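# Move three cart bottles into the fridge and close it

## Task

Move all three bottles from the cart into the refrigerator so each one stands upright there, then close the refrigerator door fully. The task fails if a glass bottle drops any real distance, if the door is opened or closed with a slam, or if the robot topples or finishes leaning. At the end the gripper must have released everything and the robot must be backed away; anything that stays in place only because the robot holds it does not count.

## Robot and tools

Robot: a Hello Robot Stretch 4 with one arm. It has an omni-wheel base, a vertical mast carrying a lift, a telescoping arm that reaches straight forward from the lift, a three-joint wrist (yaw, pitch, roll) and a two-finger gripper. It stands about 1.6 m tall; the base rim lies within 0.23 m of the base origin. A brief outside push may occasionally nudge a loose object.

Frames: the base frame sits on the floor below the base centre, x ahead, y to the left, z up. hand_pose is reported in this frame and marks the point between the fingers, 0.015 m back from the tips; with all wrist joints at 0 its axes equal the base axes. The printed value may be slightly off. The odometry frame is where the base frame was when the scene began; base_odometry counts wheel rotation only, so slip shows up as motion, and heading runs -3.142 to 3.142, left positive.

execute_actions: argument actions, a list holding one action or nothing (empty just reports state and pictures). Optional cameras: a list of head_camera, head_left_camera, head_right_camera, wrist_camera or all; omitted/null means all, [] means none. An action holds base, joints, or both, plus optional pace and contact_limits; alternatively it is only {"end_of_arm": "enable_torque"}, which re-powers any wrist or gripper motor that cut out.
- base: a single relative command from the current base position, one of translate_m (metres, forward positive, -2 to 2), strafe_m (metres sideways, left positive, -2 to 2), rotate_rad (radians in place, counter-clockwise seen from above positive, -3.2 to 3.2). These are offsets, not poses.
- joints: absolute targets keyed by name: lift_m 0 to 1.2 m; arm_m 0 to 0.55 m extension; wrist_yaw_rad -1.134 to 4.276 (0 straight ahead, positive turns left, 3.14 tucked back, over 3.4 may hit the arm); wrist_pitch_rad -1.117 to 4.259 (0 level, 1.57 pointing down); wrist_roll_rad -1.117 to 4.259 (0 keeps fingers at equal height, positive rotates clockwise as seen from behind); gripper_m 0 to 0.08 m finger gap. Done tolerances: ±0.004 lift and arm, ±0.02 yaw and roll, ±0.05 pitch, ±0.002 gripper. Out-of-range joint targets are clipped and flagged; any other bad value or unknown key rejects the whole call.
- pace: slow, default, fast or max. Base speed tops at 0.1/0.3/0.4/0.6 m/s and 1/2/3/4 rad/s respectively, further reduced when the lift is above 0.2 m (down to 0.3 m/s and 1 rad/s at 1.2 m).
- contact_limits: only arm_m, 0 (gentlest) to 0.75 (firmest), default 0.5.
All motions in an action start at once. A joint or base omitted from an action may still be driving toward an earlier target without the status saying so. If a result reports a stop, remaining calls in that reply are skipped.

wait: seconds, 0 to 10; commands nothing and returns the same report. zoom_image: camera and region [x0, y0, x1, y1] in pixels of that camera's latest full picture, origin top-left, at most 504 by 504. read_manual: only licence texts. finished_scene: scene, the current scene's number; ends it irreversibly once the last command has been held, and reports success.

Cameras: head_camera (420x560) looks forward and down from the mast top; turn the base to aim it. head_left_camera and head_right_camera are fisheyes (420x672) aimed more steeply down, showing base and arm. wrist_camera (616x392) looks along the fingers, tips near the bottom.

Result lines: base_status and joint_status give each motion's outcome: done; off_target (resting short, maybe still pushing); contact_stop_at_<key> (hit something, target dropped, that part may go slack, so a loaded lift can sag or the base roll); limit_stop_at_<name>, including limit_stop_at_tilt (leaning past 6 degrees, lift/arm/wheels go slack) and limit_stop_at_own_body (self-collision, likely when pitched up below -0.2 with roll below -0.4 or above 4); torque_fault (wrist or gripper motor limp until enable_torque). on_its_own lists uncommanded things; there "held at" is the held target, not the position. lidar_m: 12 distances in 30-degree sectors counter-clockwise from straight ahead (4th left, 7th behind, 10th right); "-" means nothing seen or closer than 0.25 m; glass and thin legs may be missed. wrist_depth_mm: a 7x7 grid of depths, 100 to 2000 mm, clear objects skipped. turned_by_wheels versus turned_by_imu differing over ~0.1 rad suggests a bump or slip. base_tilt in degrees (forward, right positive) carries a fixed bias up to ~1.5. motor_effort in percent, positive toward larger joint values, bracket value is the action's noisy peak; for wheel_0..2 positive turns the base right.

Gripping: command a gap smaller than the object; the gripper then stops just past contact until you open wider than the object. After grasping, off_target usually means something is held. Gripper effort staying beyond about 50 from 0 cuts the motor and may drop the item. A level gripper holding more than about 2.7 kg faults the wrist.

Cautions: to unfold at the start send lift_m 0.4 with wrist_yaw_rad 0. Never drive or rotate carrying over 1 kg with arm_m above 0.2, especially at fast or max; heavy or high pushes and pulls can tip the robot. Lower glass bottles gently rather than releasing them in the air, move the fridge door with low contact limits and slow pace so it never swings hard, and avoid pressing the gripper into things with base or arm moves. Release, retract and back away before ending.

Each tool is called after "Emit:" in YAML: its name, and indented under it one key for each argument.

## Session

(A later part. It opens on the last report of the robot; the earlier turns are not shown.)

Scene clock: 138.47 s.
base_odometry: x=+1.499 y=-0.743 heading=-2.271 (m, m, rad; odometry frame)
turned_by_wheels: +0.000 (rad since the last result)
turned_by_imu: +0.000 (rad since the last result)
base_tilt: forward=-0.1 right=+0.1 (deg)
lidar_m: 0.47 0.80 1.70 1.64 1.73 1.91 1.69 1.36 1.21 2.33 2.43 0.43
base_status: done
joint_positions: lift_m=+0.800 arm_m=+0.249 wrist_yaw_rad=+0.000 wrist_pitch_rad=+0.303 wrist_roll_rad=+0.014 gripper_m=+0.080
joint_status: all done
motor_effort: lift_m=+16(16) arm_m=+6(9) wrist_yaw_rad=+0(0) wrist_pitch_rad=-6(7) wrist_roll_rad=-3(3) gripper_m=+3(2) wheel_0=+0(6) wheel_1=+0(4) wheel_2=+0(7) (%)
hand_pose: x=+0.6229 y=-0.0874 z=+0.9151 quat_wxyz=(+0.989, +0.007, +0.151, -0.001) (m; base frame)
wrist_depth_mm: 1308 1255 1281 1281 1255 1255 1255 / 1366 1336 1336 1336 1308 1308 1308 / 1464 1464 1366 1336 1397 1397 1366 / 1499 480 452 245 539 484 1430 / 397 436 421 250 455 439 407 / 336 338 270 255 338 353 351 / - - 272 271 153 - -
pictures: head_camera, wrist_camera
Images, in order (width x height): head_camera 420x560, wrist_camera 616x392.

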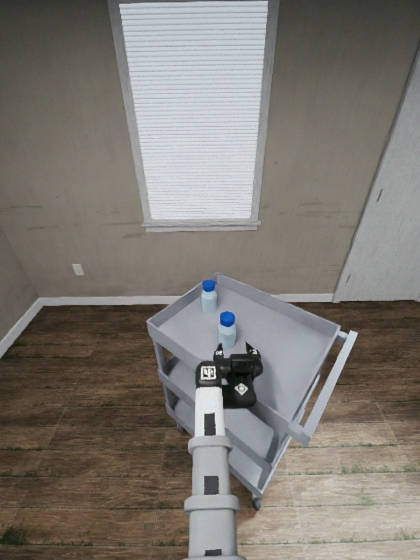

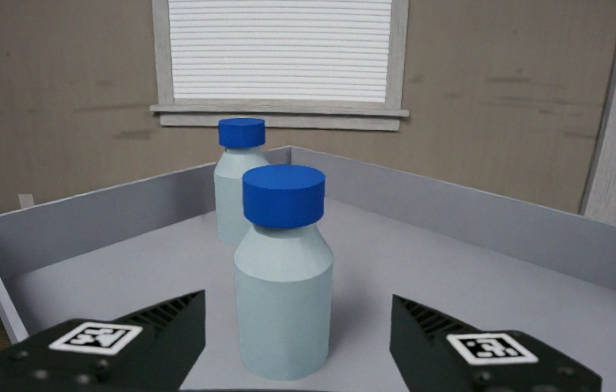

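Emit:
execute_actions:
  actions:
    - {"base":{"strafe_m":0.014},"joints":{"arm_m":0.31,"lift_m":0.77},"pace":"slow"}
  cameras: []

Emit:
execute_actions:
  actions:
    - {"joints":{"arm_m":0.395,"lift_m":0.745},"pace":"slow"}
  cameras: ["wrist_camera"]

Emit:
execute_actions:
  actions:
    - {"joints":{"gripper_m":0.03}}
  cameras: []

Emit:
execute_actions:
  actions:
    - {"joints":{"lift_m":0.9}}
  cameras: []

Emit:
execute_actions:
  actions:
    - {"base":{"translate_m":-0.2},"joints":{"arm_m":0}}
  cameras: []

Emit:
execute_actions:
  actions:
    - {"base":{"rotate_rad":3.11}}
  cameras: []

Emit:
execute_actions:
  actions:
    - {"base":{"strafe_m":0.73}}
  cameras: []

Emit:
execute_actions:
  actions:
    - {"base":{"translate_m":0.5},"joints":{"arm_m":0.43}}
  cameras: ["head_camera","wrist_camera"]

Emit:
execute_actions:
  actions:
    - {"joints":{"lift_m":0.864},"pace":"slow"}
  cameras: []

Scene clock: 157.03 s.
base_odometry: x=+1.510 y=-0.752 heading=-2.271 (m, m, rad; odometry frame)
turned_by_wheels: +0.000 (rad since the last result)
turned_by_imu: +0.001 (rad since the last result)
base_tilt: forward=-0.1 right=+0.2 (deg)
lidar_m: 0.50 0.85 1.67 1.64 1.70 1.92 1.71 1.37 1.22 2.34 2.42 0.44
base_status: done
joint_positions: lift_m=+0.770 arm_m=+0.309 wrist_yaw_rad=+0.000 wrist_pitch_rad=+0.303 wrist_roll_rad=+0.014 gripper_m=+0.080
joint_status: all done
motor_effort: lift_m=+15(15) arm_m=+6(9) wrist_yaw_rad=+0(0) wrist_pitch_rad=-7(6) wrist_roll_rad=-3(3) gripper_m=+2(2) wheel_0=-1(6) wheel_1=+0(4) wheel_2=+0(1) (%)
hand_pose: x=+0.6828 y=-0.0874 z=+0.8852 quat_wxyz=(+0.989, +0.007, +0.151, -0.001) (m; base frame)
wrist_depth_mm: 1255 1205 1229 1229 1229 1229 1205 / 1281 1281 1255 1229 1255 1255 1255 / 1397 1366 377 569 1336 1336 1308 / 362 413 389 169 473 424 387 / 351 379 366 180 394 394 373 / 290 293 201 179 281 304 301 / - - 227 190 153 - -
pictures: none
No camera images: the call's "cameras" was empty. Leave "cameras" out to get every camera's image.

Scene clock: 159.17 s.
base_odometry: x=+1.510 y=-0.752 heading=-2.271 (m, m, rad; odometry frame)
turned_by_wheels: +0.000 (rad since the last result)
turned_by_imu: +0.000 (rad since the last result)
base_tilt: forward=+0.1 right=+0.0 (deg)
lidar_m: 0.48 0.79 1.69 1.64 1.73 1.89 1.72 1.37 1.23 2.33 2.43 0.42
base_status: not commanded
joint_positions: lift_m=+0.745 arm_m=+0.394 wrist_yaw_rad=+0.000 wrist_pitch_rad=+0.303 wrist_roll_rad=+0.014 gripper_m=+0.080
joint_status: all done
motor_effort: lift_m=+16(15) arm_m=+6(7) wrist_yaw_rad=+1(1) wrist_pitch_rad=-6(7) wrist_roll_rad=-2(2) gripper_m=+3(1) wheel_0=-1(1) wheel_1=+1(1) wheel_2=+0(0) (%)
hand_pose: x=+0.7678 y=-0.0874 z=+0.8602 quat_wxyz=(+0.989, +0.007, +0.151, -0.001) (m; base frame)
wrist_depth_mm: 1160 1160 1138 1160 1118 1138 1118 / 1229 1205 290 1205 1182 1205 1182 / 1281 1255 286 668 1229 1255 1255 / 306 353 384 - 399 357 322 / 303 329 315 - 332 343 324 / 252 253 121 - 135 264 263 / - - - - 108 - -
pictures: wrist_camera
Images, in order (width x height): wrist_camera 616x392.

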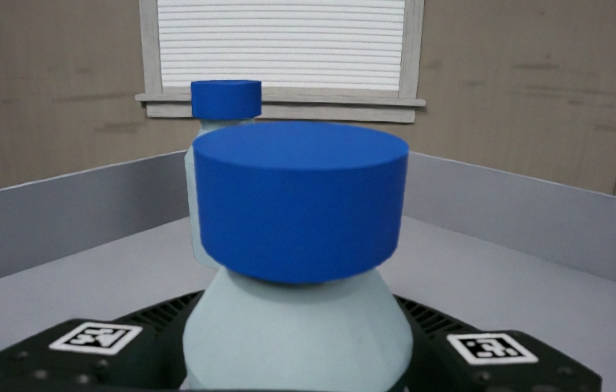

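Scene clock: 160.07 s.
base_odometry: x=+1.510 y=-0.752 heading=-2.271 (m, m, rad; odometry frame)
turned_by_wheels: +0.000 (rad since the last result)
turned_by_imu: +0.000 (rad since the last result)
base_tilt: forward=-0.1 right=+0.1 (deg)
lidar_m: 0.51 0.82 1.71 1.63 1.72 1.92 1.70 1.37 1.22 2.34 2.43 0.44
base_status: not commanded
joint_positions: lift_m=+0.745 arm_m=+0.394 wrist_yaw_rad=-0.001 wrist_pitch_rad=+0.303 wrist_roll_rad=+0.014 gripper_m=+0.069
joint_status: gripper_m off_target (ended at +0.069, target +0.030)
on_its_own: gripper_m is held at +0.064, not at your +0.030, by its contact guard: the fingers met something
motor_effort: lift_m=+15(16) arm_m=+6(6) wrist_yaw_rad=+2(3) wrist_pitch_rad=-7(7) wrist_roll_rad=-2(2) gripper_m=-38(38) wheel_0=-1(1) wheel_1=+1(1) wheel_2=+0(0) (%)
hand_pose: x=+0.7678 y=-0.0875 z=+0.8602 quat_wxyz=(+0.989, +0.007, +0.151, -0.001) (m; base frame)
wrist_depth_mm: 1160 1160 1160 1138 1118 1138 1138 / 1229 1205 290 1182 1205 1160 1182 / 1281 1255 283 676 1205 1229 1229 / 304 349 - - 399 357 324 / 301 329 314 - 332 343 322 / 251 256 113 - 128 265 263 / - - - - 102 - -
pictures: none
No camera images: the call's "cameras" was empty. Leave "cameras" out to get every camera's image.

Scene clock: 161.80 s.
base_odometry: x=+1.510 y=-0.752 heading=-2.271 (m, m, rad; odometry frame)
turned_by_wheels: +0.000 (rad since the last result)
turned_by_imu: +0.000 (rad since the last result)
base_tilt: forward=+0.0 right=+0.2 (deg)
lidar_m: 0.50 0.87 1.67 1.61 1.72 1.91 1.72 1.34 1.22 2.33 2.42 0.43
base_status: not commanded
joint_positions: lift_m=+0.900 arm_m=+0.394 wrist_yaw_rad=+0.000 wrist_pitch_rad=+0.306 wrist_roll_rad=+0.014 gripper_m=+0.069
joint_status: all done
on_its_own: gripper_m is held at +0.064, not at your +0.030, by its contact guard: the fingers met something
motor_effort: lift_m=+25(24) arm_m=+6(6) wrist_yaw_rad=+2(2) wrist_pitch_rad=-17(17) wrist_roll_rad=-2(3) gripper_m=-37(38) wheel_0=-1(1) wheel_1=+0(1) wheel_2=+0(0) (%)
hand_pose: x=+0.7676 y=-0.0875 z=+1.0137 quat_wxyz=(+0.988, +0.007, +0.152, -0.001) (m; base frame)
wrist_depth_mm: 1160 1160 1160 1160 1138 1118 1118 / 1229 1205 1229 1182 1182 1182 1160 / 1281 1255 1255 683 1229 1255 1255 / 1336 1366 - - 1308 1281 1308 / 1430 1430 1397 - 1397 1397 1397 / 1499 402 113 - 129 1464 1499 / - - - - 102 - -
pictures: none
No camera images: the call's "cameras" was empty. Leave "cameras" out to get every camera's image.

Scene clock: 164.07 s.
base_odometry: x=+1.638 y=-0.599 heading=-2.271 (m, m, rad; odometry frame)
turned_by_wheels: +0.000 (rad since the last result)
turned_by_imu: +0.001 (rad since the last result)
base_tilt: forward=+0.1 right=+0.2 (deg)
lidar_m: 0.37 2.22 1.71 1.61 1.71 1.72 1.63 1.19 1.12 2.37 2.42 0.41
base_status: done
joint_positions: lift_m=+0.900 arm_m=+0.001 wrist_yaw_rad=+0.000 wrist_pitch_rad=+0.306 wrist_roll_rad=+0.014 gripper_m=+0.069
joint_status: all done
on_its_own: gripper_m is held at +0.064, not at your +0.030, by its contact guard: the fingers met something
motor_effort: lift_m=+25(25) arm_m=-7(4) wrist_yaw_rad=+2(0) wrist_pitch_rad=-17(17) wrist_roll_rad=-2(3) gripper_m=-37(36) wheel_0=+1(5) wheel_1=+0(4) wheel_2=-1(7) (%)
hand_pose: x=+0.3748 y=-0.0875 z=+1.0137 quat_wxyz=(+0.988, +0.007, +0.152, -0.001) (m; base frame)
wrist_depth_mm: 1708 1708 1661 1708 1661 1661 1618 / 1756 1808 1708 1756 1708 1708 1661 / 1863 1863 1808 946 1808 1808 1756 / - - - - 866 809 1863 / - - - - 640 591 - / 1661 1661 113 - 128 442 1708 / - - - - 102 - -
pictures: none
No camera images: the call's "cameras" was empty. Leave "cameras" out to get every camera's image.

Scene clock: 167.00 s.
base_odometry: x=+1.639 y=-0.599 heading=+0.839 (m, m, rad; odometry frame)
turned_by_wheels: +3.110 (rad since the last result)
turned_by_imu: +3.168 (rad since the last result)
base_tilt: forward=+0.1 right=+0.1 (deg)
lidar_m: 0.37 1.18 1.11 2.34 2.49 0.60 0.66 2.21 1.73 1.63 1.70 0.39
base_status: done
joint_positions: lift_m=+0.900 arm_m=+0.001 wrist_yaw_rad=+0.000 wrist_pitch_rad=+0.306 wrist_roll_rad=+0.014 gripper_m=+0.069
joint_status: not commanded
on_its_own: gripper_m is held at +0.064, not at your +0.030, by its contact guard: the fingers met something
motor_effort: lift_m=+24(25) arm_m=-6(6) wrist_yaw_rad=+0(2) wrist_pitch_rad=-17(16) wrist_roll_rad=-3(2) gripper_m=-39(37) wheel_0=-2(7) wheel_1=+1(7) wheel_2=+0(9) (%)
hand_pose: x=+0.3748 y=-0.0874 z=+1.0137 quat_wxyz=(+0.988, +0.007, +0.152, -0.001) (m; base frame)
wrist_depth_mm: 778 1098 1255 1281 1255 1229 1229 / 809 1118 1308 1308 1308 1281 1308 / 866 1138 1397 741 1366 1366 1366 / 1308 1138 - - 1464 1464 1430 / 1060 1160 1576 - 1537 1576 1499 / 1430 1025 113 - 129 1618 1576 / - - - - 102 - -
pictures: none
No camera images: the call's "cameras" was empty. Leave "cameras" out to get every camera's image.

Scene clock: 170.77 s.
base_odometry: x=+1.095 y=-0.111 heading=+0.839 (m, m, rad; odometry frame)
turned_by_wheels: +0.000 (rad since the last result)
turned_by_imu: +0.003 (rad since the last result)
base_tilt: forward=-0.1 right=+0.1 (deg)
lidar_m: 0.36 0.54 2.39 1.60 1.63 2.15 0.89 0.73 2.44 2.36 2.28 0.39
base_status: done
joint_positions: lift_m=+0.900 arm_m=+0.001 wrist_yaw_rad=+0.000 wrist_pitch_rad=+0.306 wrist_roll_rad=+0.014 gripper_m=+0.069
joint_status: not commanded
on_its_own: gripper_m is held at +0.064, not at your +0.030, by its contact guard: the fingers met something
motor_effort: lift_m=+24(24) arm_m=-6(7) wrist_yaw_rad=+1(2) wrist_pitch_rad=-17(17) wrist_roll_rad=-3(3) gripper_m=-39(39) wheel_0=+1(8) wheel_1=-2(8) wheel_2=+0(1) (%)
hand_pose: x=+0.3748 y=-0.0874 z=+1.0138 quat_wxyz=(+0.988, +0.007, +0.152, -0.001) (m; base frame)
wrist_depth_mm: 544 768 1160 1138 960 1255 1255 / 535 788 1182 1205 946 1308 1308 / 549 788 1008 615 1366 1397 1366 / 549 809 - - 1464 1430 1464 / 554 820 1008 - 1537 1537 1537 / 549 707 113 - 129 1618 1618 / - - - - 102 - -
pictures: none
No camera images: the call's "cameras" was empty. Leave "cameras" out to get every camera's image.

Scene clock: 173.93 s.
base_odometry: x=+1.429 y=+0.261 heading=+0.839 (m, m, rad; odometry frame)
turned_by_wheels: +0.000 (rad since the last result)
turned_by_imu: -0.001 (rad since the last result)
base_tilt: forward=+0.0 right=+0.2 (deg)
lidar_m: 0.57 0.40 0.29 0.26 1.75 2.30 1.28 1.17 2.48 2.38 1.61 0.61
base_status: done
joint_positions: lift_m=+0.900 arm_m=+0.429 wrist_yaw_rad=+0.000 wrist_pitch_rad=+0.306 wrist_roll_rad=+0.014 gripper_m=+0.069
joint_status: all done
on_its_own: gripper_m is held at +0.064, not at your +0.030, by its contact guard: the fingers met something
motor_effort: lift_m=+23(24) arm_m=+6(6) wrist_yaw_rad=+1(2) wrist_pitch_rad=-16(17) wrist_roll_rad=-2(3) gripper_m=-37(36) wheel_0=+2(6) wheel_1=+1(3) wheel_2=+0(9) (%)
hand_pose: x=+0.8027 y=-0.0874 z=+1.0138 quat_wxyz=(+0.988, +0.007, +0.152, -0.001) (m; base frame)
wrist_depth_mm: 325 322 322 322 320 255 - / 338 340 338 336 334 257 188 / 359 357 349 230 347 258 189 / 379 377 - - 368 256 187 / 379 387 373 - 379 254 186 / 294 301 113 - 128 233 183 / - - - - 102 - -
pictures: head_camera, wrist_camera
Images, in order (width x height): head_camera 420x560, wrist_camera 616x392.

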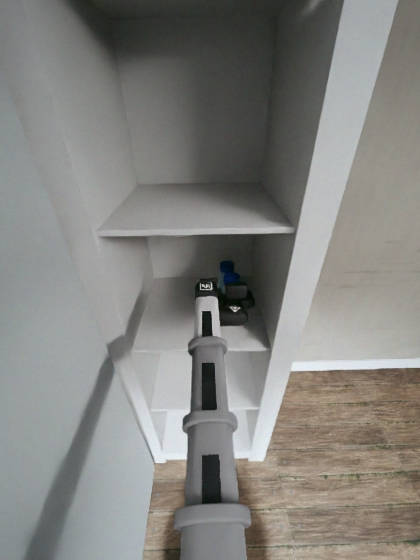

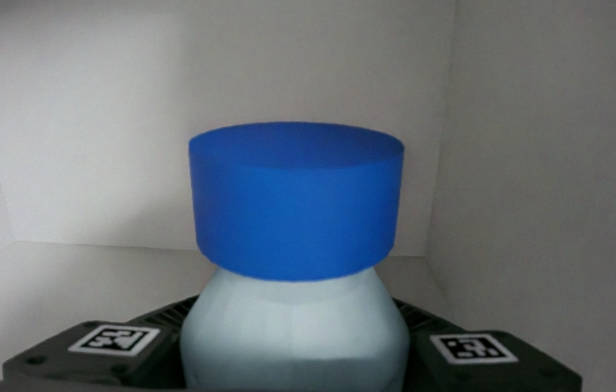

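Scene clock: 175.07 s.
base_odometry: x=+1.429 y=+0.261 heading=+0.839 (m, m, rad; odometry frame)
turned_by_wheels: +0.000 (rad since the last result)
turned_by_imu: +0.000 (rad since the last result)
base_tilt: forward=+0.0 right=+0.1 (deg)
lidar_m: 0.57 0.42 0.28 0.26 1.75 2.30 1.28 1.17 2.48 2.37 1.63 0.60
base_status: not commanded
joint_positions: lift_m=+0.864 arm_m=+0.429 wrist_yaw_rad=+0.000 wrist_pitch_rad=+0.301 wrist_roll_rad=+0.014 gripper_m=+0.069
joint_status: all done
on_its_own: gripper_m is held at +0.064, not at your +0.030, by its contact guard: the fingers met something
motor_effort: lift_m=+14(21) arm_m=+6(6) wrist_yaw_rad=+2(3) wrist_pitch_rad=-2(17) wrist_roll_rad=-3(3) gripper_m=-36(37) wheel_0=+2(2) wheel_1=+1(1) wheel_2=+0(0) (%)
hand_pose: x=+0.8029 y=-0.0875 z=+0.9797 quat_wxyz=(+0.989, +0.007, +0.150, -0.001) (m; base frame)
wrist_depth_mm: 325 324 322 320 320 254 - / 338 340 338 330 334 257 187 / 357 355 347 156 345 257 189 / 377 377 - - 368 257 187 / 325 330 319 - 334 252 186 / 251 256 113 - 129 232 182 / - - - - 102 - -
pictures: none
No camera images: the call's "cameras" was empty. Leave "cameras" out to get every camera's image.

Emit:
execute_actions:
  actions:
    - {"joints":{"gripper_m":0.08}}
  cameras: []

Emit:
execute_actions:
  actions:
    - {"base":{"translate_m":-0.5},"joints":{"arm_m":0}}
  cameras: []

Emit:
execute_actions:
  actions:
    - {"base":{"strafe_m":-0.79}}
  cameras: []

Emit:
execute_actions:
  actions:
    - {"base":{"rotate_rad":-3.11},"joints":{"lift_m":0.8}}
  cameras: []

Emit:
execute_actions:
  actions:
    - {"base":{"translate_m":0.3},"joints":{"arm_m":0.36}}
  cameras: ["wrist_camera"]

Scene clock: 184.50 s.
base_odometry: x=+1.429 y=+0.261 heading=+0.839 (m, m, rad; odometry frame)
turned_by_wheels: +0.000 (rad since the last result)
turned_by_imu: +0.001 (rad since the last result)
base_tilt: forward=+0.0 right=+0.0 (deg)
lidar_m: 0.56 0.39 0.27 0.28 1.74 2.27 1.30 1.20 2.45 2.37 1.61 0.61
base_status: not commanded
joint_positions: lift_m=+0.864 arm_m=+0.429 wrist_yaw_rad=+0.000 wrist_pitch_rad=+0.302 wrist_roll_rad=+0.014 gripper_m=+0.080
joint_status: all done
motor_effort: lift_m=+16(16) arm_m=+6(6) wrist_yaw_rad=+1(2) wrist_pitch_rad=-6(6) wrist_roll_rad=-3(4) gripper_m=+3(35) wheel_0=+2(2) wheel_1=+1(1) wheel_2=+0(0) (%)
hand_pose: x=+0.8029 y=-0.0875 z=+0.9792 quat_wxyz=(+0.989, +0.007, +0.150, -0.001) (m; base frame)
wrist_depth_mm: 324 324 322 320 319 254 - / 340 338 338 330 334 257 187 / 357 357 347 110 349 258 189 / 379 375 - - 368 256 188 / 319 325 312 - 319 253 186 / 247 250 108 - 136 230 182 / - - - - 111 - -
pictures: none
No camera images: the call's "cameras" was empty. Leave "cameras" out to get every camera's image.

Scene clock: 187.67 s.
base_odometry: x=+1.095 y=-0.111 heading=+0.839 (m, m, rad; odometry frame)
turned_by_wheels: +0.000 (rad since the last result)
turned_by_imu: +0.003 (rad since the last result)
base_tilt: forward=-0.1 right=+0.1 (deg)
lidar_m: 1.09 0.53 2.39 1.61 1.66 2.15 0.88 0.69 2.48 2.37 2.29 1.71
base_status: done
joint_positions: lift_m=+0.864 arm_m=+0.001 wrist_yaw_rad=+0.000 wrist_pitch_rad=+0.303 wrist_roll_rad=+0.014 gripper_m=+0.080
joint_status: all done
motor_effort: lift_m=+16(16) arm_m=-6(6) wrist_yaw_rad=+1(0) wrist_pitch_rad=-7(6) wrist_roll_rad=-3(2) gripper_m=+1(2) wheel_0=+0(5) wheel_1=+0(4) wheel_2=+0(12) (%)
hand_pose: x=+0.3750 y=-0.0875 z=+0.9791 quat_wxyz=(+0.989, +0.007, +0.151, -0.001) (m; base frame)
wrist_depth_mm: 544 759 1138 1160 960 1255 1229 / 539 788 1205 1205 931 1308 1308 / 549 798 1098 1281 917 1366 1397 / 554 820 1336 1336 1430 1464 1430 / 554 820 1118 1118 1499 1499 1499 / 525 661 1366 1464 991 1576 1618 / - - 1205 1205 153 - -
pictures: none
No camera images: the call's "cameras" was empty. Leave "cameras" out to get every camera's image.

Scene clock: 191.63 s.
base_odometry: x=+1.683 y=-0.639 heading=+0.839 (m, m, rad; odometry frame)
turned_by_wheels: +0.000 (rad since the last result)
turned_by_imu: -0.001 (rad since the last result)
base_tilt: forward=-0.1 right=+0.2 (deg)
lidar_m: 1.63 1.20 1.17 2.41 2.48 0.62 0.71 2.20 1.63 1.56 1.67 1.69
base_status: done
joint_positions: lift_m=+0.864 arm_m=+0.001 wrist_yaw_rad=+0.000 wrist_pitch_rad=+0.303 wrist_roll_rad=+0.014 gripper_m=+0.080
joint_status: not commanded
motor_effort: lift_m=+17(18) arm_m=-6(6) wrist_yaw_rad=+2(2) wrist_pitch_rad=-7(7) wrist_roll_rad=-3(2) gripper_m=+2(3) wheel_0=-1(9) wheel_1=+2(8) wheel_2=+0(1) (%)
hand_pose: x=+0.3750 y=-0.0874 z=+0.9790 quat_wxyz=(+0.989, +0.007, +0.151, -0.001) (m; base frame)
wrist_depth_mm: 866 1205 1255 1255 1255 1255 1229 / 842 1229 1308 1308 1308 1281 1281 / 866 1229 1397 1397 1366 1366 1366 / 917 1255 1464 1464 1430 1430 1430 / 976 1255 1576 1537 1537 1499 1537 / 1366 1042 1576 1618 1537 1576 1618 / - - 1397 1430 153 - -
pictures: none
No camera images: the call's "cameras" was empty. Leave "cameras" out to get every camera's image.

Scene clock: 194.47 s.
base_odometry: x=+1.683 y=-0.639 heading=-2.270 (m, m, rad; odometry frame)
turned_by_wheels: -3.110 (rad since the last result)
turned_by_imu: -3.166 (rad since the last result)
base_tilt: forward=+0.0 right=+0.3 (deg)
lidar_m: 0.73 2.22 1.63 1.55 1.65 1.66 1.63 1.21 1.19 2.38 2.53 0.62
base_status: done
joint_positions: lift_m=+0.800 arm_m=+0.001 wrist_yaw_rad=+0.000 wrist_pitch_rad=+0.303 wrist_roll_rad=+0.014 gripper_m=+0.080
joint_status: all done
motor_effort: lift_m=+17(18) arm_m=-6(6) wrist_yaw_rad=+2(0) wrist_pitch_rad=-7(6) wrist_roll_rad=-3(3) gripper_m=+1(3) wheel_0=+2(7) wheel_1=+0(8) wheel_2=+1(8) (%)
hand_pose: x=+0.3750 y=-0.0874 z=+0.9151 quat_wxyz=(+0.989, +0.007, +0.151, -0.001) (m; base frame)
wrist_depth_mm: 1708 1708 1708 1661 1708 1661 1618 / 1756 1756 1708 1708 1756 1756 1661 / 1863 1863 820 891 917 866 1756 / - - 1921 559 492 647 549 / - - 991 1060 492 410 750 / 1537 1537 809 854 831 798 1576 / - - 1042 699 153 - -
pictures: none
No camera images: the call's "cameras" was empty. Leave "cameras" out to get every camera's image.

Scene clock: 196.93 s.
base_odometry: x=+1.490 y=-0.868 heading=-2.270 (m, m, rad; odometry frame)
turned_by_wheels: +0.000 (rad since the last result)
turned_by_imu: -0.001 (rad since the last result)
base_tilt: forward=+0.0 right=+0.2 (deg)
lidar_m: 0.45 1.89 1.61 1.57 1.63 2.03 1.91 1.49 1.35 2.40 0.40 0.40
base_status: done
joint_positions: lift_m=+0.800 arm_m=+0.359 wrist_yaw_rad=+0.000 wrist_pitch_rad=+0.302 wrist_roll_rad=+0.014 gripper_m=+0.080
joint_status: all done
motor_effort: lift_m=+17(16) arm_m=+6(7) wrist_yaw_rad=+1(1) wrist_pitch_rad=-7(7) wrist_roll_rad=-2(2) gripper_m=+3(4) wheel_0=+0(6) wheel_1=+1(6) wheel_2=+0(6) (%)
hand_pose: x=+0.7329 y=-0.0874 z=+0.9151 quat_wxyz=(+0.989, +0.007, +0.151, -0.001) (m; base frame)
wrist_depth_mm: 1098 1118 1098 1098 1078 1078 1078 / 1160 1160 1138 1138 1118 1118 1138 / 1205 1205 1205 1205 1160 1182 1182 / 1281 1281 1281 236 1255 1229 1229 / 1366 1336 340 244 418 364 1281 / 241 255 320 249 338 347 325 / - - 281 263 153 - -
pictures: wrist_camera
Images, in order (width x height): wrist_camera 616x392.

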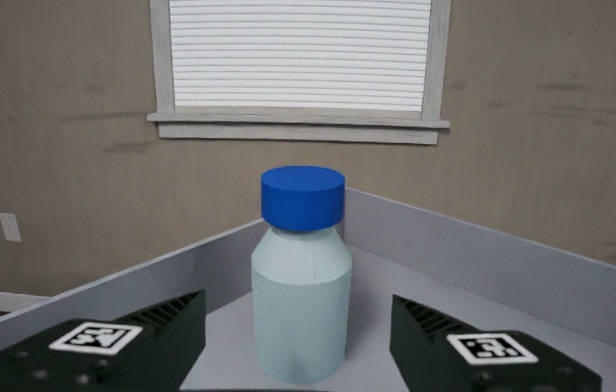

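Emit:
execute_actions:
  actions:
    - {"joints":{"arm_m":0.48,"lift_m":0.76},"pace":"slow"}
  cameras: ["wrist_camera"]

Emit:
execute_actions:
  actions:
    - {"joints":{"gripper_m":0.03}}
  cameras: []

Emit:
execute_actions:
  actions:
    - {"joints":{"lift_m":0.915}}
  cameras: ["wrist_camera"]

Scene clock: 215.67 s.
base_odometry: x=+1.490 y=-0.868 heading=-2.270 (m, m, rad; odometry frame)
turned_by_wheels: +0.000 (rad since the last result)
turned_by_imu: +0.001 (rad since the last result)
base_tilt: forward=+0.0 right=+0.1 (deg)
lidar_m: 0.46 1.88 1.61 1.54 1.63 2.01 1.93 1.51 1.35 2.42 0.39 0.39
base_status: not commanded
joint_positions: lift_m=+0.760 arm_m=+0.479 wrist_yaw_rad=+0.000 wrist_pitch_rad=+0.302 wrist_roll_rad=+0.014 gripper_m=+0.080
joint_status: all done
motor_effort: lift_m=+16(15) arm_m=+7(4) wrist_yaw_rad=+1(2) wrist_pitch_rad=-6(7) wrist_roll_rad=-3(3) gripper_m=+1(3) wheel_0=+0(0) wheel_1=+1(1) wheel_2=-1(1) (%)
hand_pose: x=+0.8528 y=-0.0874 z=+0.8752 quat_wxyz=(+0.989, +0.007, +0.151, -0.001) (m; base frame)
wrist_depth_mm: 1008 991 1008 991 976 976 960 / 1042 1025 1060 1025 1042 1025 991 / 1098 1098 1098 1060 1078 1078 1060 / 1182 1138 121 104 317 1118 1118 / 1229 1229 136 105 306 270 245 / 1255 177 131 117 147 268 245 / - - 121 114 123 - -
pictures: wrist_camera
Images, in order (width x height): wrist_camera 616x392.

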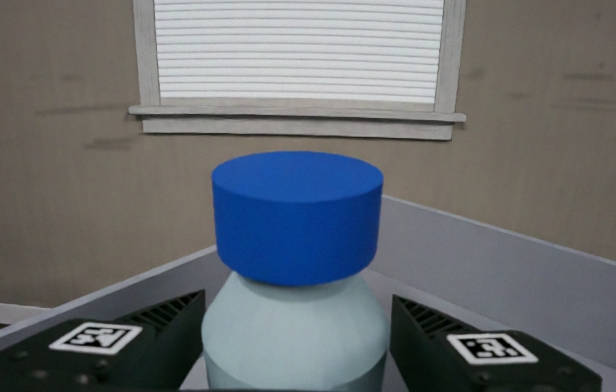

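Scene clock: 216.57 s.
base_odometry: x=+1.490 y=-0.868 heading=-2.270 (m, m, rad; odometry frame)
turned_by_wheels: +0.000 (rad since the last result)
turned_by_imu: +0.000 (rad since the last result)
base_tilt: forward=+0.0 right=+0.3 (deg)
lidar_m: 0.46 1.91 1.63 1.54 1.64 1.98 1.92 1.47 1.35 2.37 0.39 0.37
base_status: not commanded
joint_positions: lift_m=+0.760 arm_m=+0.479 wrist_yaw_rad=+0.000 wrist_pitch_rad=+0.302 wrist_roll_rad=+0.014 gripper_m=+0.068
joint_status: gripper_m off_target (ended at +0.068, target +0.030)
on_its_own: gripper_m is held at +0.064, not at your +0.030, by its contact guard: the fingers met something
motor_effort: lift_m=+16(16) arm_m=+6(6) wrist_yaw_rad=+1(0) wrist_pitch_rad=-6(6) wrist_roll_rad=-3(3) gripper_m=-36(31) wheel_0=+0(0) wheel_1=+1(1) wheel_2=-1(1) (%)
hand_pose: x=+0.8528 y=-0.0874 z=+0.8752 quat_wxyz=(+0.989, +0.007, +0.151, -0.001) (m; base frame)
wrist_depth_mm: 1008 976 991 976 976 960 960 / 1042 1042 1042 1025 1025 1025 1008 / 1098 1118 1078 1060 1060 1060 1060 / 1160 1160 121 104 309 1118 1138 / 1229 1229 137 105 304 270 245 / 171 184 130 117 138 270 245 / - - 119 114 121 - -
pictures: none
No camera images: the call's "cameras" was empty. Leave "cameras" out to get every camera's image.

Scene clock: 218.30 s.
base_odometry: x=+1.490 y=-0.868 heading=-2.270 (m, m, rad; odometry frame)
turned_by_wheels: +0.000 (rad since the last result)
turned_by_imu: +0.000 (rad since the last result)
base_tilt: forward=-0.1 right=+0.1 (deg)
lidar_m: 0.46 1.89 1.61 1.58 1.63 2.02 1.93 1.50 1.31 2.37 0.38 0.39
base_status: not commanded
joint_positions: lift_m=+0.915 arm_m=+0.479 wrist_yaw_rad=+0.000 wrist_pitch_rad=+0.305 wrist_roll_rad=+0.014 gripper_m=+0.068
joint_status: all done
on_its_own: gripper_m is held at +0.064, not at your +0.030, by its contact guard: the fingers met something
motor_effort: lift_m=+24(25) arm_m=+6(6) wrist_yaw_rad=+1(1) wrist_pitch_rad=-14(16) wrist_roll_rad=-2(3) gripper_m=-37(37) wheel_0=+0(0) wheel_1=+1(1) wheel_2=-1(0) (%)
hand_pose: x=+0.8527 y=-0.0874 z=+1.0289 quat_wxyz=(+0.988, +0.007, +0.152, -0.001) (m; base frame)
wrist_depth_mm: 991 991 976 991 976 960 960 / 1042 1042 1025 1025 1025 1008 1008 / 1098 1098 1078 1078 1060 1060 1060 / 1182 1160 121 104 1098 1118 1118 / 1255 1229 137 105 1182 1182 1182 / 1308 1281 130 117 138 1255 1255 / - - 119 114 121 - -
pictures: wrist_camera
Images, in order (width x height): wrist_camera 616x392.

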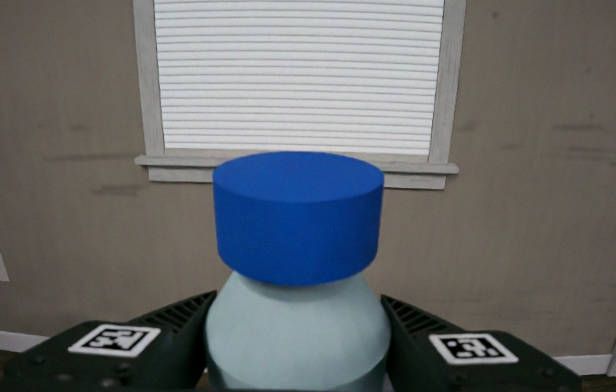

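Emit:
execute_actions:
  actions:
    - {"base":{"translate_m":-0.3},"joints":{"arm_m":0}}
  cameras: []

Emit:
execute_actions:
  actions:
    - {"base":{"rotate_rad":3.11},"pace":"slow"}
  cameras: []

Emit:
execute_actions:
  actions:
    - {"base":{"strafe_m":0.79}}
  cameras: []

Emit:
execute_actions:
  actions:
    - {"base":{"translate_m":0.5},"joints":{"arm_m":0.31}}
  cameras: []

Emit:
execute_actions:
  actions:
    - {"joints":{"lift_m":0.879},"pace":"slow"}
  cameras: ["head_camera"]

Emit:
execute_actions:
  actions:
    - {"joints":{"gripper_m":0.08}}
  cameras: []

Emit:
execute_actions:
  actions:
    - {"base":{"translate_m":-0.55},"joints":{"arm_m":0}}
  cameras: ["head_camera","wrist_camera"]

Emit:
execute_actions:
  actions:
    - {"base":{"strafe_m":0.55},"joints":{"lift_m":0.3,"gripper_m":0,"wrist_pitch_rad":0}}
  cameras: []

Emit:
execute_actions:
  actions:
    - {"joints":{"arm_m":0.4}}
  cameras: []

Emit:
execute_actions:
  actions:
    - {"base":{"strafe_m":-0.45},"pace":"slow"}
  cameras: ["head_camera"]

Scene clock: 240.23 s.
base_odometry: x=+1.683 y=-0.639 heading=-2.270 (m, m, rad; odometry frame)
turned_by_wheels: +0.000 (rad since the last result)
turned_by_imu: +0.002 (rad since the last result)
base_tilt: forward=-0.1 right=+0.3 (deg)
lidar_m: 0.39 2.20 1.62 1.56 1.68 1.71 1.62 1.23 1.17 2.41 2.52 0.65
base_status: done
joint_positions: lift_m=+0.915 arm_m=+0.001 wrist_yaw_rad=+0.000 wrist_pitch_rad=+0.306 wrist_roll_rad=+0.014 gripper_m=+0.068
joint_status: all done
on_its_own: gripper_m is held at +0.064, not at your +0.030, by its contact guard: the fingers met something
motor_effort: lift_m=+24(24) arm_m=-6(6) wrist_yaw_rad=+2(1) wrist_pitch_rad=-15(15) wrist_roll_rad=-2(3) gripper_m=-37(35) wheel_0=+0(6) wheel_1=-1(3) wheel_2=-1(7) (%)
hand_pose: x=+0.3748 y=-0.0875 z=+1.0289 quat_wxyz=(+0.988, +0.007, +0.152, -0.001) (m; base frame)
wrist_depth_mm: 1708 1661 1661 1661 1661 1661 1618 / 1808 1808 1756 1808 1708 1708 1708 / 1863 1863 1808 1756 1808 1808 1808 / - - 121 104 878 854 1863 / - - 137 105 654 691 723 / 1708 1708 130 117 138 455 1576 / - - 119 114 121 - -
pictures: none
No camera images: the call's "cameras" was empty. Leave "cameras" out to get every camera's image.

Scene clock: 244.63 s.
base_odometry: x=+1.683 y=-0.639 heading=+0.839 (m, m, rad; odometry frame)
turned_by_wheels: +3.110 (rad since the last result)
turned_by_imu: +3.168 (rad since the last result)
base_tilt: forward=+0.1 right=+0.2 (deg)
lidar_m: 0.39 1.19 1.15 2.40 2.50 0.64 0.69 2.21 1.64 1.57 1.61 1.69
base_status: done
joint_positions: lift_m=+0.915 arm_m=+0.001 wrist_yaw_rad=+0.000 wrist_pitch_rad=+0.306 wrist_roll_rad=+0.014 gripper_m=+0.068
joint_status: not commanded
on_its_own: gripper_m is held at +0.064, not at your +0.030, by its contact guard: the fingers met something
motor_effort: lift_m=+24(24) arm_m=-6(6) wrist_yaw_rad=+2(0) wrist_pitch_rad=-15(15) wrist_roll_rad=-2(2) gripper_m=-35(36) wheel_0=-3(5) wheel_1=+0(6) wheel_2=-1(5) (%)
hand_pose: x=+0.3748 y=-0.0874 z=+1.0289 quat_wxyz=(+0.988, +0.007, +0.152, -0.001) (m; base frame)
wrist_depth_mm: 854 1182 1255 1255 1255 1229 1229 / 842 1205 1336 1308 1336 1308 1281 / 866 1255 1397 1366 1366 1366 1366 / 917 1281 121 104 1430 1430 1430 / 976 1281 137 105 1499 1537 1537 / 1366 1098 129 117 137 1618 1576 / - - 119 114 121 - -
pictures: none
No camera images: the call's "cameras" was empty. Leave "cameras" out to get every camera's image.

Scene clock: 248.60 s.
base_odometry: x=+1.096 y=-0.111 heading=+0.839 (m, m, rad; odometry frame)
turned_by_wheels: +0.000 (rad since the last result)
turned_by_imu: +0.004 (rad since the last result)
base_tilt: forward=-0.2 right=+0.3 (deg)
lidar_m: 0.40 0.53 2.36 1.61 1.66 2.14 0.86 0.72 2.47 2.37 2.29 1.73
base_status: done
joint_positions: lift_m=+0.915 arm_m=+0.001 wrist_yaw_rad=+0.000 wrist_pitch_rad=+0.306 wrist_roll_rad=+0.014 gripper_m=+0.068
joint_status: not commanded
on_its_own: gripper_m is held at +0.064, not at your +0.030, by its contact guard: the fingers met something
motor_effort: lift_m=+23(24) arm_m=-6(6) wrist_yaw_rad=+0(2) wrist_pitch_rad=-15(15) wrist_roll_rad=-2(2) gripper_m=-39(34) wheel_0=+1(9) wheel_1=-3(8) wheel_2=+0(3) (%)
hand_pose: x=+0.3748 y=-0.0874 z=+1.0289 quat_wxyz=(+0.988, +0.007, +0.152, -0.001) (m; base frame)
wrist_depth_mm: 539 768 1160 1160 960 1255 1255 / 535 798 1205 1182 960 1308 1308 / 544 798 991 960 931 1397 1397 / 549 820 121 104 1430 1464 1430 / 554 809 137 105 1499 1537 1537 / 549 707 130 117 137 1618 1618 / - - 119 115 121 - -
pictures: none
No camera images: the call's "cameras" was empty. Leave "cameras" out to get every camera's image.

Scene clock: 251.77 s.
base_odometry: x=+1.430 y=+0.261 heading=+0.839 (m, m, rad; odometry frame)
turned_by_wheels: +0.000 (rad since the last result)
turned_by_imu: -0.001 (rad since the last result)
base_tilt: forward=-0.1 right=+0.2 (deg)
lidar_m: 0.58 0.42 0.28 0.28 1.72 2.28 1.27 1.16 2.47 2.35 1.63 0.61
base_status: done
joint_positions: lift_m=+0.915 arm_m=+0.309 wrist_yaw_rad=+0.000 wrist_pitch_rad=+0.306 wrist_roll_rad=+0.014 gripper_m=+0.068
joint_status: all done
on_its_own: gripper_m is held at +0.064, not at your +0.030, by its contact guard: the fingers met something
motor_effort: lift_m=+23(23) arm_m=+6(9) wrist_yaw_rad=+0(3) wrist_pitch_rad=-15(15) wrist_roll_rad=-2(3) gripper_m=-37(38) wheel_0=+1(6) wheel_1=+1(5) wheel_2=+0(12) (%)
hand_pose: x=+0.6827 y=-0.0874 z=+1.0289 quat_wxyz=(+0.988, +0.007, +0.152, -0.001) (m; base frame)
wrist_depth_mm: 433 433 430 430 427 254 - / 442 455 449 452 442 255 186 / 469 480 477 351 466 256 187 / 477 500 121 104 410 255 186 / 410 418 137 105 389 251 185 / 319 325 130 117 138 231 181 / - - 119 114 121 - -
pictures: none
No camera images: the call's "cameras" was empty. Leave "cameras" out to get every camera's image.

Scene clock: 252.90 s.
base_odometry: x=+1.430 y=+0.261 heading=+0.839 (m, m, rad; odometry frame)
turned_by_wheels: +0.000 (rad since the last result)
turned_by_imu: +0.000 (rad since the last result)
base_tilt: forward=-0.2 right=+0.1 (deg)
lidar_m: 0.59 0.39 0.28 0.26 1.76 2.31 1.29 1.15 2.43 2.38 1.59 0.60
base_status: not commanded
joint_positions: lift_m=+0.879 arm_m=+0.309 wrist_yaw_rad=+0.000 wrist_pitch_rad=+0.301 wrist_roll_rad=+0.014 gripper_m=+0.068
joint_status: all done
on_its_own: gripper_m is held at +0.064, not at your +0.030, by its contact guard: the fingers met something
motor_effort: lift_m=+14(23) arm_m=+6(6) wrist_yaw_rad=+2(2) wrist_pitch_rad=-1(15) wrist_roll_rad=-3(3) gripper_m=-38(36) wheel_0=+1(1) wheel_1=+1(1) wheel_2=+0(0) (%)
hand_pose: x=+0.6830 y=-0.0875 z=+0.9946 quat_wxyz=(+0.989, +0.007, +0.150, -0.001) (m; base frame)
wrist_depth_mm: 436 433 433 433 427 253 - / 445 452 452 445 442 256 186 / 466 477 473 195 466 256 187 / 452 492 121 103 407 254 186 / 353 359 138 105 353 250 184 / 274 279 129 117 137 230 181 / - - 119 114 121 - -
pictures: head_camera
Images, in order (width x height): head_camera 420x560.

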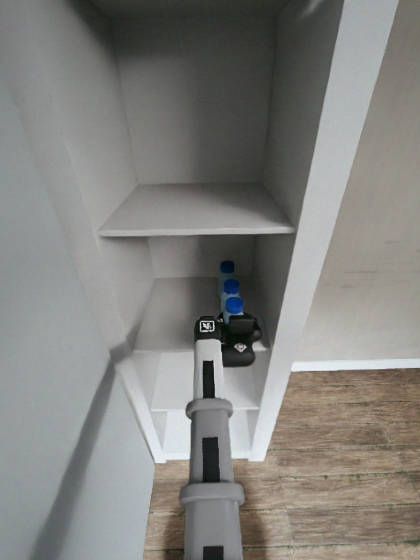

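Scene clock: 253.73 s.
base_odometry: x=+1.430 y=+0.261 heading=+0.839 (m, m, rad; odometry frame)
turned_by_wheels: +0.000 (rad since the last result)
turned_by_imu: +0.000 (rad since the last result)
base_tilt: forward=+0.2 right=+0.1 (deg)
lidar_m: 0.58 0.38 0.30 0.27 1.74 2.27 1.30 1.18 2.48 2.37 1.61 0.62
base_status: not commanded
joint_positions: lift_m=+0.879 arm_m=+0.309 wrist_yaw_rad=+0.000 wrist_pitch_rad=+0.302 wrist_roll_rad=+0.014 gripper_m=+0.080
joint_status: all done
motor_effort: lift_m=+16(16) arm_m=+6(6) wrist_yaw_rad=+1(3) wrist_pitch_rad=-5(7) wrist_roll_rad=-2(2) gripper_m=+3(40) wheel_0=+2(1) wheel_1=+1(1) wheel_2=+0(0) (%)
hand_pose: x=+0.6829 y=-0.0875 z=+0.9942 quat_wxyz=(+0.989, +0.007, +0.150, -0.001) (m; base frame)
wrist_depth_mm: 436 433 430 430 424 253 - / 445 455 452 445 445 255 186 / 469 480 469 193 466 255 187 / 449 492 114 106 407 254 186 / 349 355 133 105 349 251 184 / 271 273 130 116 138 229 181 / - - 122 114 122 - -
pictures: none
No camera images: the call's "cameras" was empty. Leave "cameras" out to get every camera's image.

Scene clock: 257.07 s.
base_odometry: x=+1.062 y=-0.148 heading=+0.839 (m, m, rad; odometry frame)
turned_by_wheels: +0.000 (rad since the last result)
turned_by_imu: +0.003 (rad since the last result)
base_tilt: forward=-0.1 right=+0.4 (deg)
lidar_m: 1.12 0.60 2.45 1.61 1.67 2.09 0.84 0.69 2.47 2.36 2.40 1.75
base_status: done
joint_positions: lift_m=+0.879 arm_m=+0.001 wrist_yaw_rad=+0.000 wrist_pitch_rad=+0.303 wrist_roll_rad=+0.014 gripper_m=+0.080
joint_status: all done
motor_effort: lift_m=+16(16) arm_m=-6(6) wrist_yaw_rad=+1(0) wrist_pitch_rad=-7(7) wrist_roll_rad=-2(3) gripper_m=+2(2) wheel_0=+1(5) wheel_1=+0(4) wheel_2=+0(9) (%)
hand_pose: x=+0.3750 y=-0.0874 z=+0.9941 quat_wxyz=(+0.989, +0.007, +0.151, -0.001) (m; base frame)
wrist_depth_mm: 549 768 1205 1205 960 1281 1281 / 539 788 1229 1229 946 1366 1336 / 549 798 1098 1336 1430 1430 1430 / 559 809 1366 1397 1464 1499 1499 / 554 809 1118 1138 1537 1618 1576 / 525 661 1397 1499 1060 1618 1661 / - - 1229 1229 153 - -
pictures: head_camera, wrist_camera
Images, in order (width x height): head_camera 420x560, wrist_camera 616x392.

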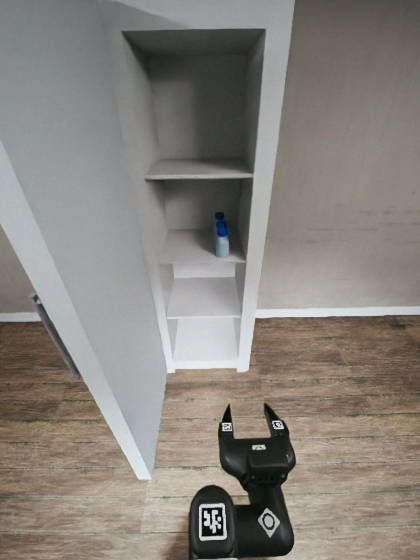

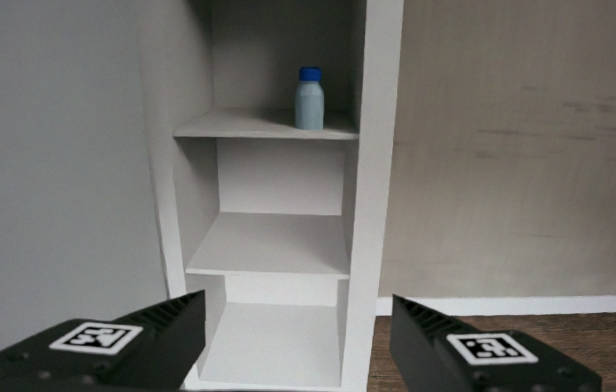

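Scene clock: 260.27 s.
base_odometry: x=+0.653 y=+0.219 heading=+0.839 (m, m, rad; odometry frame)
turned_by_wheels: +0.000 (rad since the last result)
turned_by_imu: +0.003 (rad since the last result)
base_tilt: forward=+0.0 right=+0.2 (deg)
lidar_m: 0.57 1.79 1.88 1.06 1.09 1.55 2.02 1.11 1.10 2.91 2.39 0.52
base_status: done
joint_positions: lift_m=+0.300 arm_m=+0.001 wrist_yaw_rad=+0.000 wrist_pitch_rad=+0.003 wrist_roll_rad=+0.014 gripper_m=+0.000
joint_status: all done
motor_effort: lift_m=+16(18) arm_m=-6(6) wrist_yaw_rad=+0(2) wrist_pitch_rad=-7(11) wrist_roll_rad=-2(2) gripper_m=+1(0) wheel_0=+0(9) wheel_1=-1(12) wheel_2=+0(3) (%)
hand_pose: x=+0.3847 y=-0.0874 z=+0.4779 quat_wxyz=(+1.000, +0.007, +0.002, +0.000) (m; base frame)
wrist_depth_mm: 1430 1430 1464 1397 469 272 931 / 1464 1464 1464 1397 473 274 976 / 1464 1464 1430 1430 469 277 991 / 1464 1499 1464 1464 462 279 960 / 1499 1499 1464 1464 455 281 991 / 1397 1464 1464 146 439 283 960 / 1042 1060 - - 294 286 917
pictures: none
No camera images: the call's "cameras" was empty. Leave "cameras" out to get every camera's image.

Scene clock: 262.57 s.
base_odometry: x=+0.653 y=+0.219 heading=+0.839 (m, m, rad; odometry frame)
turned_by_wheels: +0.000 (rad since the last result)
turned_by_imu: +0.000 (rad since the last result)
base_tilt: forward=-0.1 right=+0.0 (deg)
lidar_m: 0.55 1.79 1.86 1.05 1.08 1.54 1.99 1.11 1.09 2.92 2.38 0.55
base_status: not commanded
joint_positions: lift_m=+0.300 arm_m=+0.399 wrist_yaw_rad=+0.000 wrist_pitch_rad=+0.003 wrist_roll_rad=+0.014 gripper_m=+0.000
joint_status: all done
motor_effort: lift_m=+16(16) arm_m=+6(7) wrist_yaw_rad=+0(2) wrist_pitch_rad=-7(8) wrist_roll_rad=-2(3) gripper_m=-1(0) wheel_0=+0(0) wheel_1=-1(1) wheel_2=+0(0) (%)
hand_pose: x=+0.7825 y=-0.0874 z=+0.4780 quat_wxyz=(+1.000, +0.007, +0.001, +0.000) (m; base frame)
wrist_depth_mm: 1060 1060 1042 1042 661 232 - / 1078 1078 1060 1042 661 234 170 / 1078 1078 1060 1060 661 236 171 / 1098 1098 1078 1078 647 234 171 / 1098 1078 1078 1078 634 231 169 / 1098 1098 1098 146 473 227 166 / 1025 1060 - - 319 221 -
pictures: none
No camera images: the call's "cameras" was empty. Leave "cameras" out to get every camera's image.

Scene clock: 268.20 s.
base_odometry: x=+0.988 y=-0.081 heading=+0.839 (m, m, rad; odometry frame)
turned_by_wheels: +0.000 (rad since the last result)
turned_by_imu: +0.000 (rad since the last result)
base_tilt: forward=+0.0 right=+0.4 (deg)
lidar_m: 1.05 1.79 2.35 1.50 1.55 2.10 2.04 0.75 0.72 2.46 2.38 1.09
base_status: done
joint_positions: lift_m=+0.300 arm_m=+0.399 wrist_yaw_rad=+0.000 wrist_pitch_rad=+0.003 wrist_roll_rad=+0.014 gripper_m=+0.000
joint_status: not commanded
motor_effort: lift_m=+16(16) arm_m=+6(6) wrist_yaw_rad=+1(11) wrist_pitch_rad=-6(7) wrist_roll_rad=-2(3) gripper_m=-4(2) wheel_0=+1(15) wheel_1=-2(7) wheel_2=+2(4) (%)
hand_pose: x=+0.7825 y=-0.0874 z=+0.4780 quat_wxyz=(+1.000, +0.007, +0.001, +0.000) (m; base frame)
wrist_depth_mm: 750 439 436 436 433 433 723 / 1042 442 439 439 436 433 732 / 1078 445 439 442 439 436 741 / 1078 449 445 442 442 439 741 / 1078 452 449 449 449 445 750 / 1098 455 452 145 449 445 1060 / 715 462 - - 452 452 1042
pictures: head_camera
Images, in order (width x height): head_camera 420x560.

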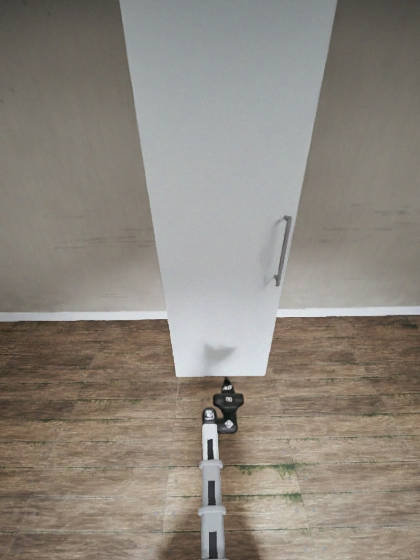

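It swung shut by itself.

Emit:
finished_scene:
  scene: 1

The scene is finished: the task was done.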